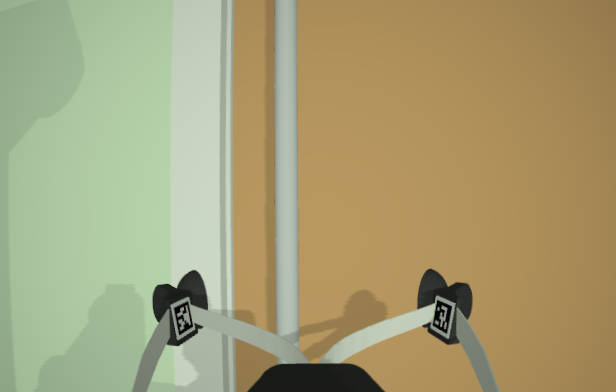

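Scene clock: 21.33 s.
r1.base_odometry: x=+2.339 y=-0.494 heading=-0.999 (m, m, rad; r1's odometry frame)
r1.turned_by_wheels: +0.000 (rad since the last result)
r1.turned_by_imu: +0.000 (rad since the last result)
r1.base_tilt: forward=+0.0 right=+0.0 (deg)
r1.lidar_m: 1.02 0.79 0.77 2.07 2.36 3.85 1.22 3.16 2.63 2.31 1.26 1.03
r1.base_status: not commanded
r1.joint_positions: lift_m=+0.850 arm_m=+0.479 wrist_yaw_rad=+0.000 wrist_pitch_rad=-0.007 wrist_roll_rad=-0.005 gripper_m=+0.120
r1.joint_status: not commanded
r1.motor_effort: lift_m=+20(20) arm_m=+5(5) wrist_yaw_rad=+0(0) wrist_pitch_rad=-6(6) wrist_roll_rad=+0(1) gripper_m=+0(0) wheel_0=+0(0) wheel_1=+0(0) wheel_2=+1(2) (%)
r1.hand_pose: x=+0.9385 y=-0.0874 z=+1.0301 quat_wxyz=(+1.000, -0.002, -0.003, +0.000) (m; r1's base frame)
r1.wrist_depth_mm: 436 410 377 355 342 325 312 / 436 410 375 357 343 324 309 / 433 407 375 355 343 325 310 / 433 407 375 355 343 327 312 / 433 407 377 357 342 325 309 / 433 407 217 357 338 317 312 / 433 410 373 148 338 317 312
r2.base_odometry: x=-4.033 y=-1.614 heading=-3.103 (m, m, rad; r2's odometry frame)
r2.turned_by_wheels: +0.000 (rad since the last result)
r2.turned_by_imu: +0.000 (rad since the last result)
r2.base_tilt: forward=-0.4 right=+0.7 (deg)
r2.lidar_m: 0.51 0.55 0.76 1.20 1.25 1.72 - 1.98 0.78 0.67 0.73 0.54
r2.base_status: done
r2.joint_positions: lift_m=+0.176 arm_m=-0.002 wrist_yaw_rad=+3.090 wrist_pitch_rad=-0.017 wrist_roll_rad=+0.009 gripper_m=+0.057
r2.joint_status: not commanded
r2.motor_effort: lift_m=+20(20) arm_m=+0(1) wrist_yaw_rad=+0(0) wrist_pitch_rad=-6(7) wrist_roll_rad=-1(1) gripper_m=-2(0) wheel_0=+1(11) wheel_1=+2(11) wheel_2=+2(19) (%)
r2.hand_pose: x=-0.1150 y=+0.1021 z=+0.3592 quat_wxyz=(+0.026, +0.009, +0.004, +1.000) (m; r2's base frame)
r2.wrist_depth_mm: - 145 - - - - 1708 / - 119 148 - - - 1618 / - 119 150 - - - 1661 / - 143 191 - - - 1618 / 216 - - - - - 1661 / 1205 1499 224 1464 206 1397 1366 / 891 960 891 161 931 854 960
pictures: none
No camera images: the call's "cameras" was empty. Leave "cameras" out to get every camera's image.

Request:
execute_actions:
  actions:
    - {"r1":{"base":{"strafe_m":0.02},"joints":{"arm_m":0.55}},"r2":{"base":{"translate_m":0.23}}}
  cameras: []

Request:
execute_actions:
  actions:
    - {"r1":{"base":{"translate_m":0.02},"pace":"slow"}}
  cameras: []

Request:
execute_actions:
  actions:
    - {"r1":{"joints":{"gripper_m":-0.035}}}
  cameras: []

Request:
execute_actions:
  actions:
    - {"r1":{"joints":{"arm_m":0.2},"pace":"slow"}}
  cameras: []

Request:
execute_actions:
  actions:
    - {"r1":{"base":{"strafe_m":-0.08},"joints":{"arm_m":0.0},"pace":"slow"}}
  cameras: ["r1_wrist_camera","r2_head_right_camera"]

Scene clock: 23.83 s.
r1.base_odometry: x=+2.355 y=-0.483 heading=-0.999 (m, m, rad; r1's odometry frame)
r1.turned_by_wheels: +0.000 (rad since the last result)
r1.turned_by_imu: +0.000 (rad since the last result)
r1.base_tilt: forward=-0.1 right=+0.0 (deg)
r1.lidar_m: 0.98 0.90 1.01 2.05 2.34 3.84 1.20 3.17 2.67 2.33 1.27 1.06
r1.base_status: done
r1.joint_positions: lift_m=+0.850 arm_m=+0.549 wrist_yaw_rad=+0.000 wrist_pitch_rad=-0.007 wrist_roll_rad=-0.005 gripper_m=+0.120
r1.joint_status: all done
r1.motor_effort: lift_m=+20(20) arm_m=+5(8) wrist_yaw_rad=+1(0) wrist_pitch_rad=-5(6) wrist_roll_rad=+1(0) gripper_m=-1(0) wheel_0=+1(8) wheel_1=+0(10) wheel_2=+0(2) (%)
r1.hand_pose: x=+1.0085 y=-0.0874 z=+1.0301 quat_wxyz=(+1.000, -0.002, -0.003, +0.000) (m; r1's base frame)
r1.wrist_depth_mm: 357 336 307 290 281 265 255 / 357 336 306 290 281 265 256 / 353 336 306 289 281 266 256 / 355 334 306 289 281 265 256 / 355 334 307 290 281 266 256 / 355 332 217 291 277 259 255 / 355 334 304 148 278 260 255
r2.base_odometry: x=-4.262 y=-1.622 heading=-3.103 (m, m, rad; r2's odometry frame)
r2.turned_by_wheels: +0.000 (rad since the last result)
r2.turned_by_imu: +0.001 (rad since the last result)
r2.base_tilt: forward=-0.4 right=+0.6 (deg)
r2.lidar_m: 0.29 0.31 0.45 1.21 1.27 1.75 - 0.95 0.71 0.64 0.45 0.31
r2.base_status: done
r2.joint_positions: lift_m=+0.176 arm_m=-0.002 wrist_yaw_rad=+3.090 wrist_pitch_rad=-0.017 wrist_roll_rad=+0.009 gripper_m=+0.057
r2.joint_status: not commanded
r2.motor_effort: lift_m=+20(20) arm_m=-1(1) wrist_yaw_rad=+1(1) wrist_pitch_rad=-7(6) wrist_roll_rad=+2(0) gripper_m=-4(3) wheel_0=+3(8) wheel_1=+3(8) wheel_2=-3(10) (%)
r2.hand_pose: x=-0.1150 y=+0.1021 z=+0.3592 quat_wxyz=(+0.026, +0.009, +0.004, +1.000) (m; r2's base frame)
r2.wrist_depth_mm: - 146 - - - - 1661 / - 119 148 - - - 1618 / - 120 150 - - - 1661 / - 143 191 - - - 1661 / 215 - - - - - 1661 / 1182 1464 224 1464 206 1397 1366 / 891 976 891 161 931 854 960
pictures: none
No camera images: the call's "cameras" was empty. Leave "cameras" out to get every camera's image.

Scene clock: 25.00 s.
r1.base_odometry: x=+2.366 y=-0.500 heading=-0.999 (m, m, rad; r1's odometry frame)
r1.turned_by_wheels: +0.000 (rad since the last result)
r1.turned_by_imu: +0.000 (rad since the last result)
r1.base_tilt: forward=+0.1 right=+0.0 (deg)
r1.lidar_m: 0.97 0.88 0.95 2.07 2.35 3.80 1.22 3.18 2.66 2.26 1.23 1.00
r1.base_status: done
r1.joint_positions: lift_m=+0.850 arm_m=+0.549 wrist_yaw_rad=+0.000 wrist_pitch_rad=-0.007 wrist_roll_rad=-0.005 gripper_m=+0.120
r1.joint_status: not commanded
r1.motor_effort: lift_m=+20(20) arm_m=+5(5) wrist_yaw_rad=+0(1) wrist_pitch_rad=-6(6) wrist_roll_rad=+0(1) gripper_m=-1(1) wheel_0=+3(3) wheel_1=+1(2) wheel_2=-3(4) (%)
r1.hand_pose: x=+1.0085 y=-0.0874 z=+1.0301 quat_wxyz=(+1.000, -0.002, -0.003, +0.000) (m; r1's base frame)
r1.wrist_depth_mm: 336 312 286 271 263 249 238 / 332 312 286 270 262 248 239 / 332 312 286 271 262 248 238 / 332 310 286 271 262 249 238 / 332 310 286 270 262 248 239 / 332 312 218 270 258 243 237 / 330 310 283 148 258 242 236
r2.base_odometry: x=-4.262 y=-1.622 heading=-3.103 (m, m, rad; r2's odometry frame)
r2.turned_by_wheels: +0.000 (rad since the last result)
r2.turned_by_imu: +0.000 (rad since the last result)
r2.base_tilt: forward=-0.4 right=+0.7 (deg)
r2.lidar_m: 0.27 0.31 0.44 1.21 1.25 1.75 - 0.91 0.70 0.61 0.43 0.30
r2.base_status: not commanded
r2.joint_positions: lift_m=+0.176 arm_m=-0.002 wrist_yaw_rad=+3.090 wrist_pitch_rad=-0.017 wrist_roll_rad=+0.009 gripper_m=+0.057
r2.joint_status: not commanded
r2.motor_effort: lift_m=+20(20) arm_m=-1(1) wrist_yaw_rad=+1(0) wrist_pitch_rad=-7(6) wrist_roll_rad=+1(1) gripper_m=-3(5) wheel_0=+3(2) wheel_1=+3(3) wheel_2=-3(3) (%)
r2.hand_pose: x=-0.1150 y=+0.1021 z=+0.3592 quat_wxyz=(+0.026, +0.009, +0.004, +1.000) (m; r2's base frame)
r2.wrist_depth_mm: - 145 - - - - 1708 / - 120 148 - - - 1618 / - 120 150 - - - 1661 / - 143 193 - - - 1661 / 216 - - - - - 1661 / 1160 1464 222 1464 206 1430 1366 / 878 976 891 161 931 854 946
pictures: none
No camera images: the call's "cameras" was empty. Leave "cameras" out to get every camera's image.

Scene clock: 27.30 s.
r1.base_odometry: x=+2.366 y=-0.500 heading=-0.999 (m, m, rad; r1's odometry frame)
r1.turned_by_wheels: +0.000 (rad since the last result)
r1.turned_by_imu: +0.000 (rad since the last result)
r1.base_tilt: forward=+0.0 right=+0.0 (deg)
r1.lidar_m: 0.96 0.88 0.98 2.05 2.36 3.80 1.23 3.18 2.65 2.30 1.24 1.02
r1.base_status: not commanded
r1.joint_positions: lift_m=+0.850 arm_m=+0.549 wrist_yaw_rad=+0.003 wrist_pitch_rad=-0.007 wrist_roll_rad=-0.005 gripper_m=-0.034
r1.joint_status: all done
r1.motor_effort: lift_m=+20(20) arm_m=+4(5) wrist_yaw_rad=-8(8) wrist_pitch_rad=-6(6) wrist_roll_rad=+0(1) gripper_m=-18(16) wheel_0=+3(2) wheel_1=+1(1) wheel_2=+1(3) (%)
r1.hand_pose: x=+1.0091 y=-0.0865 z=+1.0301 quat_wxyz=(+1.000, -0.002, -0.003, +0.002) (m; r1's base frame)
r1.wrist_depth_mm: 336 314 279 256 250 236 228 / 334 312 279 256 251 236 228 / 332 312 279 256 250 236 228 / 332 312 281 256 249 237 227 / 332 310 278 257 249 236 227 / 332 312 187 196 186 236 228 / 332 309 273 191 244 190 227
r2.base_odometry: x=-4.262 y=-1.622 heading=-3.103 (m, m, rad; r2's odometry frame)
r2.turned_by_wheels: +0.000 (rad since the last result)
r2.turned_by_imu: +0.001 (rad since the last result)
r2.base_tilt: forward=-0.5 right=+0.6 (deg)
r2.lidar_m: 0.27 0.30 0.44 1.20 1.27 1.74 - 0.91 0.68 0.62 0.44 0.32
r2.base_status: not commanded
r2.joint_positions: lift_m=+0.176 arm_m=-0.002 wrist_yaw_rad=+3.090 wrist_pitch_rad=-0.017 wrist_roll_rad=+0.009 gripper_m=+0.057
r2.joint_status: not commanded
r2.motor_effort: lift_m=+20(20) arm_m=+0(1) wrist_yaw_rad=+0(0) wrist_pitch_rad=-7(6) wrist_roll_rad=+1(0) gripper_m=-3(2) wheel_0=+3(2) wheel_1=+3(3) wheel_2=-3(3) (%)
r2.hand_pose: x=-0.1150 y=+0.1021 z=+0.3592 quat_wxyz=(+0.026, +0.009, +0.004, +1.000) (m; r2's base frame)
r2.wrist_depth_mm: - 146 - - - - 1661 / - 120 148 - - - 1618 / - 120 150 - - - 1618 / - 143 191 - - - 1661 / 216 - - - - - 1661 / 1182 1464 223 1499 206 1430 1397 / 878 976 891 161 946 866 960
pictures: none
No camera images: the call's "cameras" was empty. Leave "cameras" out to get every camera's image.

Scene clock: 32.07 s.
r1.base_odometry: x=+2.366 y=-0.500 heading=-1.000 (m, m, rad; r1's odometry frame)
r1.turned_by_wheels: -0.001 (rad since the last result)
r1.turned_by_imu: -0.001 (rad since the last result)
r1.base_tilt: forward=-0.1 right=+0.0 (deg)
r1.lidar_m: 0.61 0.87 0.99 2.05 2.35 3.81 1.22 3.18 2.66 2.29 1.14 0.71
r1.base_status: not commanded
r1.joint_positions: lift_m=+0.850 arm_m=+0.201 wrist_yaw_rad=-0.009 wrist_pitch_rad=-0.006 wrist_roll_rad=-0.005 gripper_m=-0.035
r1.joint_status: all done
r1.on_its_own: wrist_yaw_rad is at rest, and its effort (+26) is outside its rest range (-13 to +13)
r1.motor_effort: lift_m=+20(20) arm_m=-6(9) wrist_yaw_rad=+26(27) wrist_pitch_rad=-10(10) wrist_roll_rad=+0(1) gripper_m=-19(19) wheel_0=-4(5) wheel_1=-2(2) wheel_2=-2(4) (%)
r1.hand_pose: x=+0.6597 y=-0.0900 z=+1.0297 quat_wxyz=(+1.000, -0.002, -0.003, -0.004) (m; r1's base frame)
r1.wrist_depth_mm: 741 699 246 252 267 279 293 / 750 699 248 252 267 282 290 / 732 691 247 251 267 279 291 / 732 683 247 252 267 279 291 / 732 691 247 251 266 279 291 / 732 691 244 190 191 278 289 / 741 691 244 187 264 152 289
r2.base_odometry: x=-4.262 y=-1.622 heading=-3.103 (m, m, rad; r2's odometry frame)
r2.turned_by_wheels: +0.000 (rad since the last result)
r2.turned_by_imu: +0.002 (rad since the last result)
r2.base_tilt: forward=-0.3 right=+0.6 (deg)
r2.lidar_m: 0.28 0.29 0.43 1.20 1.26 1.75 - 0.93 0.81 0.68 0.42 0.30
r2.base_status: not commanded
r2.joint_positions: lift_m=+0.176 arm_m=-0.002 wrist_yaw_rad=+3.090 wrist_pitch_rad=-0.017 wrist_roll_rad=+0.009 gripper_m=+0.057
r2.joint_status: not commanded
r2.motor_effort: lift_m=+21(21) arm_m=-1(0) wrist_yaw_rad=+1(2) wrist_pitch_rad=-6(5) wrist_roll_rad=+1(0) gripper_m=-2(2) wheel_0=+3(3) wheel_1=+3(3) wheel_2=-3(3) (%)
r2.hand_pose: x=-0.1150 y=+0.1021 z=+0.3592 quat_wxyz=(+0.026, +0.009, +0.004, +1.000) (m; r2's base frame)
r2.wrist_depth_mm: - 145 - - - - 1708 / - 120 148 - - - 1618 / - 119 150 - - - 1661 / - 143 192 - - - 1661 / 215 - - - - - 1661 / 1182 1464 224 1464 207 1430 1366 / 878 976 891 161 931 866 946
pictures: none
No camera images: the call's "cameras" was empty. Leave "cameras" out to get every camera's image.

Scene clock: 35.33 s.
r1.base_odometry: x=+2.299 y=-0.543 heading=-1.000 (m, m, rad; r1's odometry frame)
r1.turned_by_wheels: +0.000 (rad since the last result)
r1.turned_by_imu: +0.001 (rad since the last result)
r1.base_tilt: forward=+0.0 right=-0.1 (deg)
r1.lidar_m: 0.39 0.94 0.94 2.15 2.42 3.99 1.23 3.07 2.58 2.22 1.12 0.50
r1.base_status: done
r1.joint_positions: lift_m=+0.850 arm_m=+0.002 wrist_yaw_rad=-0.007 wrist_pitch_rad=-0.004 wrist_roll_rad=-0.005 gripper_m=-0.035
r1.joint_status: all done
r1.on_its_own: wrist_yaw_rad is at rest, and its effort (+21) is outside its rest range (-13 to +13)
r1.motor_effort: lift_m=+20(20) arm_m=-7(6) wrist_yaw_rad=+21(69) wrist_pitch_rad=-15(15) wrist_roll_rad=+1(1) gripper_m=-18(17) wheel_0=-4(19) wheel_1=-1(9) wheel_2=+1(7) (%)
r1.hand_pose: x=+0.4609 y=-0.0895 z=+1.0292 quat_wxyz=(+1.000, -0.002, -0.002, -0.004) (m; r1's base frame)
r1.wrist_depth_mm: 931 891 227 241 279 317 357 / 946 904 227 240 278 317 355 / 960 891 228 240 278 315 355 / 946 891 227 239 278 315 353 / 946 891 226 239 277 314 353 / 960 878 221 182 204 315 355 / 946 904 221 178 271 224 355
r2.base_odometry: x=-4.262 y=-1.622 heading=-3.103 (m, m, rad; r2's odometry frame)
r2.turned_by_wheels: +0.000 (rad since the last result)
r2.turned_by_imu: +0.001 (rad since the last result)
r2.base_tilt: forward=-0.3 right=+0.7 (deg)
r2.lidar_m: 0.27 0.31 0.43 1.22 1.27 1.74 - 1.00 0.83 0.84 0.44 0.30
r2.base_status: not commanded
r2.joint_positions: lift_m=+0.176 arm_m=-0.002 wrist_yaw_rad=+3.090 wrist_pitch_rad=-0.017 wrist_roll_rad=+0.009 gripper_m=+0.057
r2.joint_status: not commanded
r2.motor_effort: lift_m=+20(20) arm_m=-1(1) wrist_yaw_rad=+1(1) wrist_pitch_rad=-7(7) wrist_roll_rad=+1(0) gripper_m=-2(4) wheel_0=+3(3) wheel_1=+3(3) wheel_2=-3(3) (%)
r2.hand_pose: x=-0.1150 y=+0.1021 z=+0.3592 quat_wxyz=(+0.026, +0.009, +0.004, +1.000) (m; r2's base frame)
r2.wrist_depth_mm: - 146 - - - - 1708 / - 119 148 - - - 1661 / - 120 150 - - - 1661 / - 143 191 - - - 1661 / 215 - - - - - 1661 / 1182 1464 223 1499 206 1430 1366 / 878 960 891 161 946 866 946
pictures: r1_wrist_camera, r2_head_right_camera
Images, in order (width x height): r1_wrist_camera 616x392, r2_head_right_camera 420x672.

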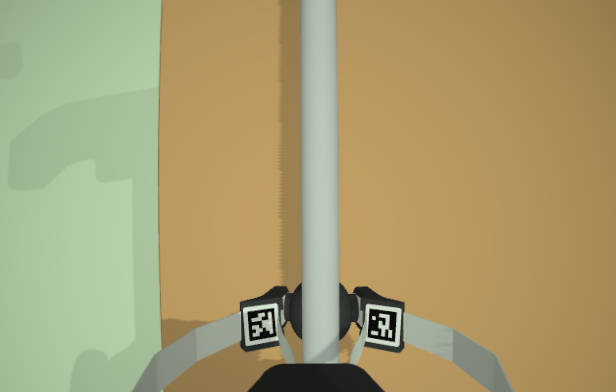

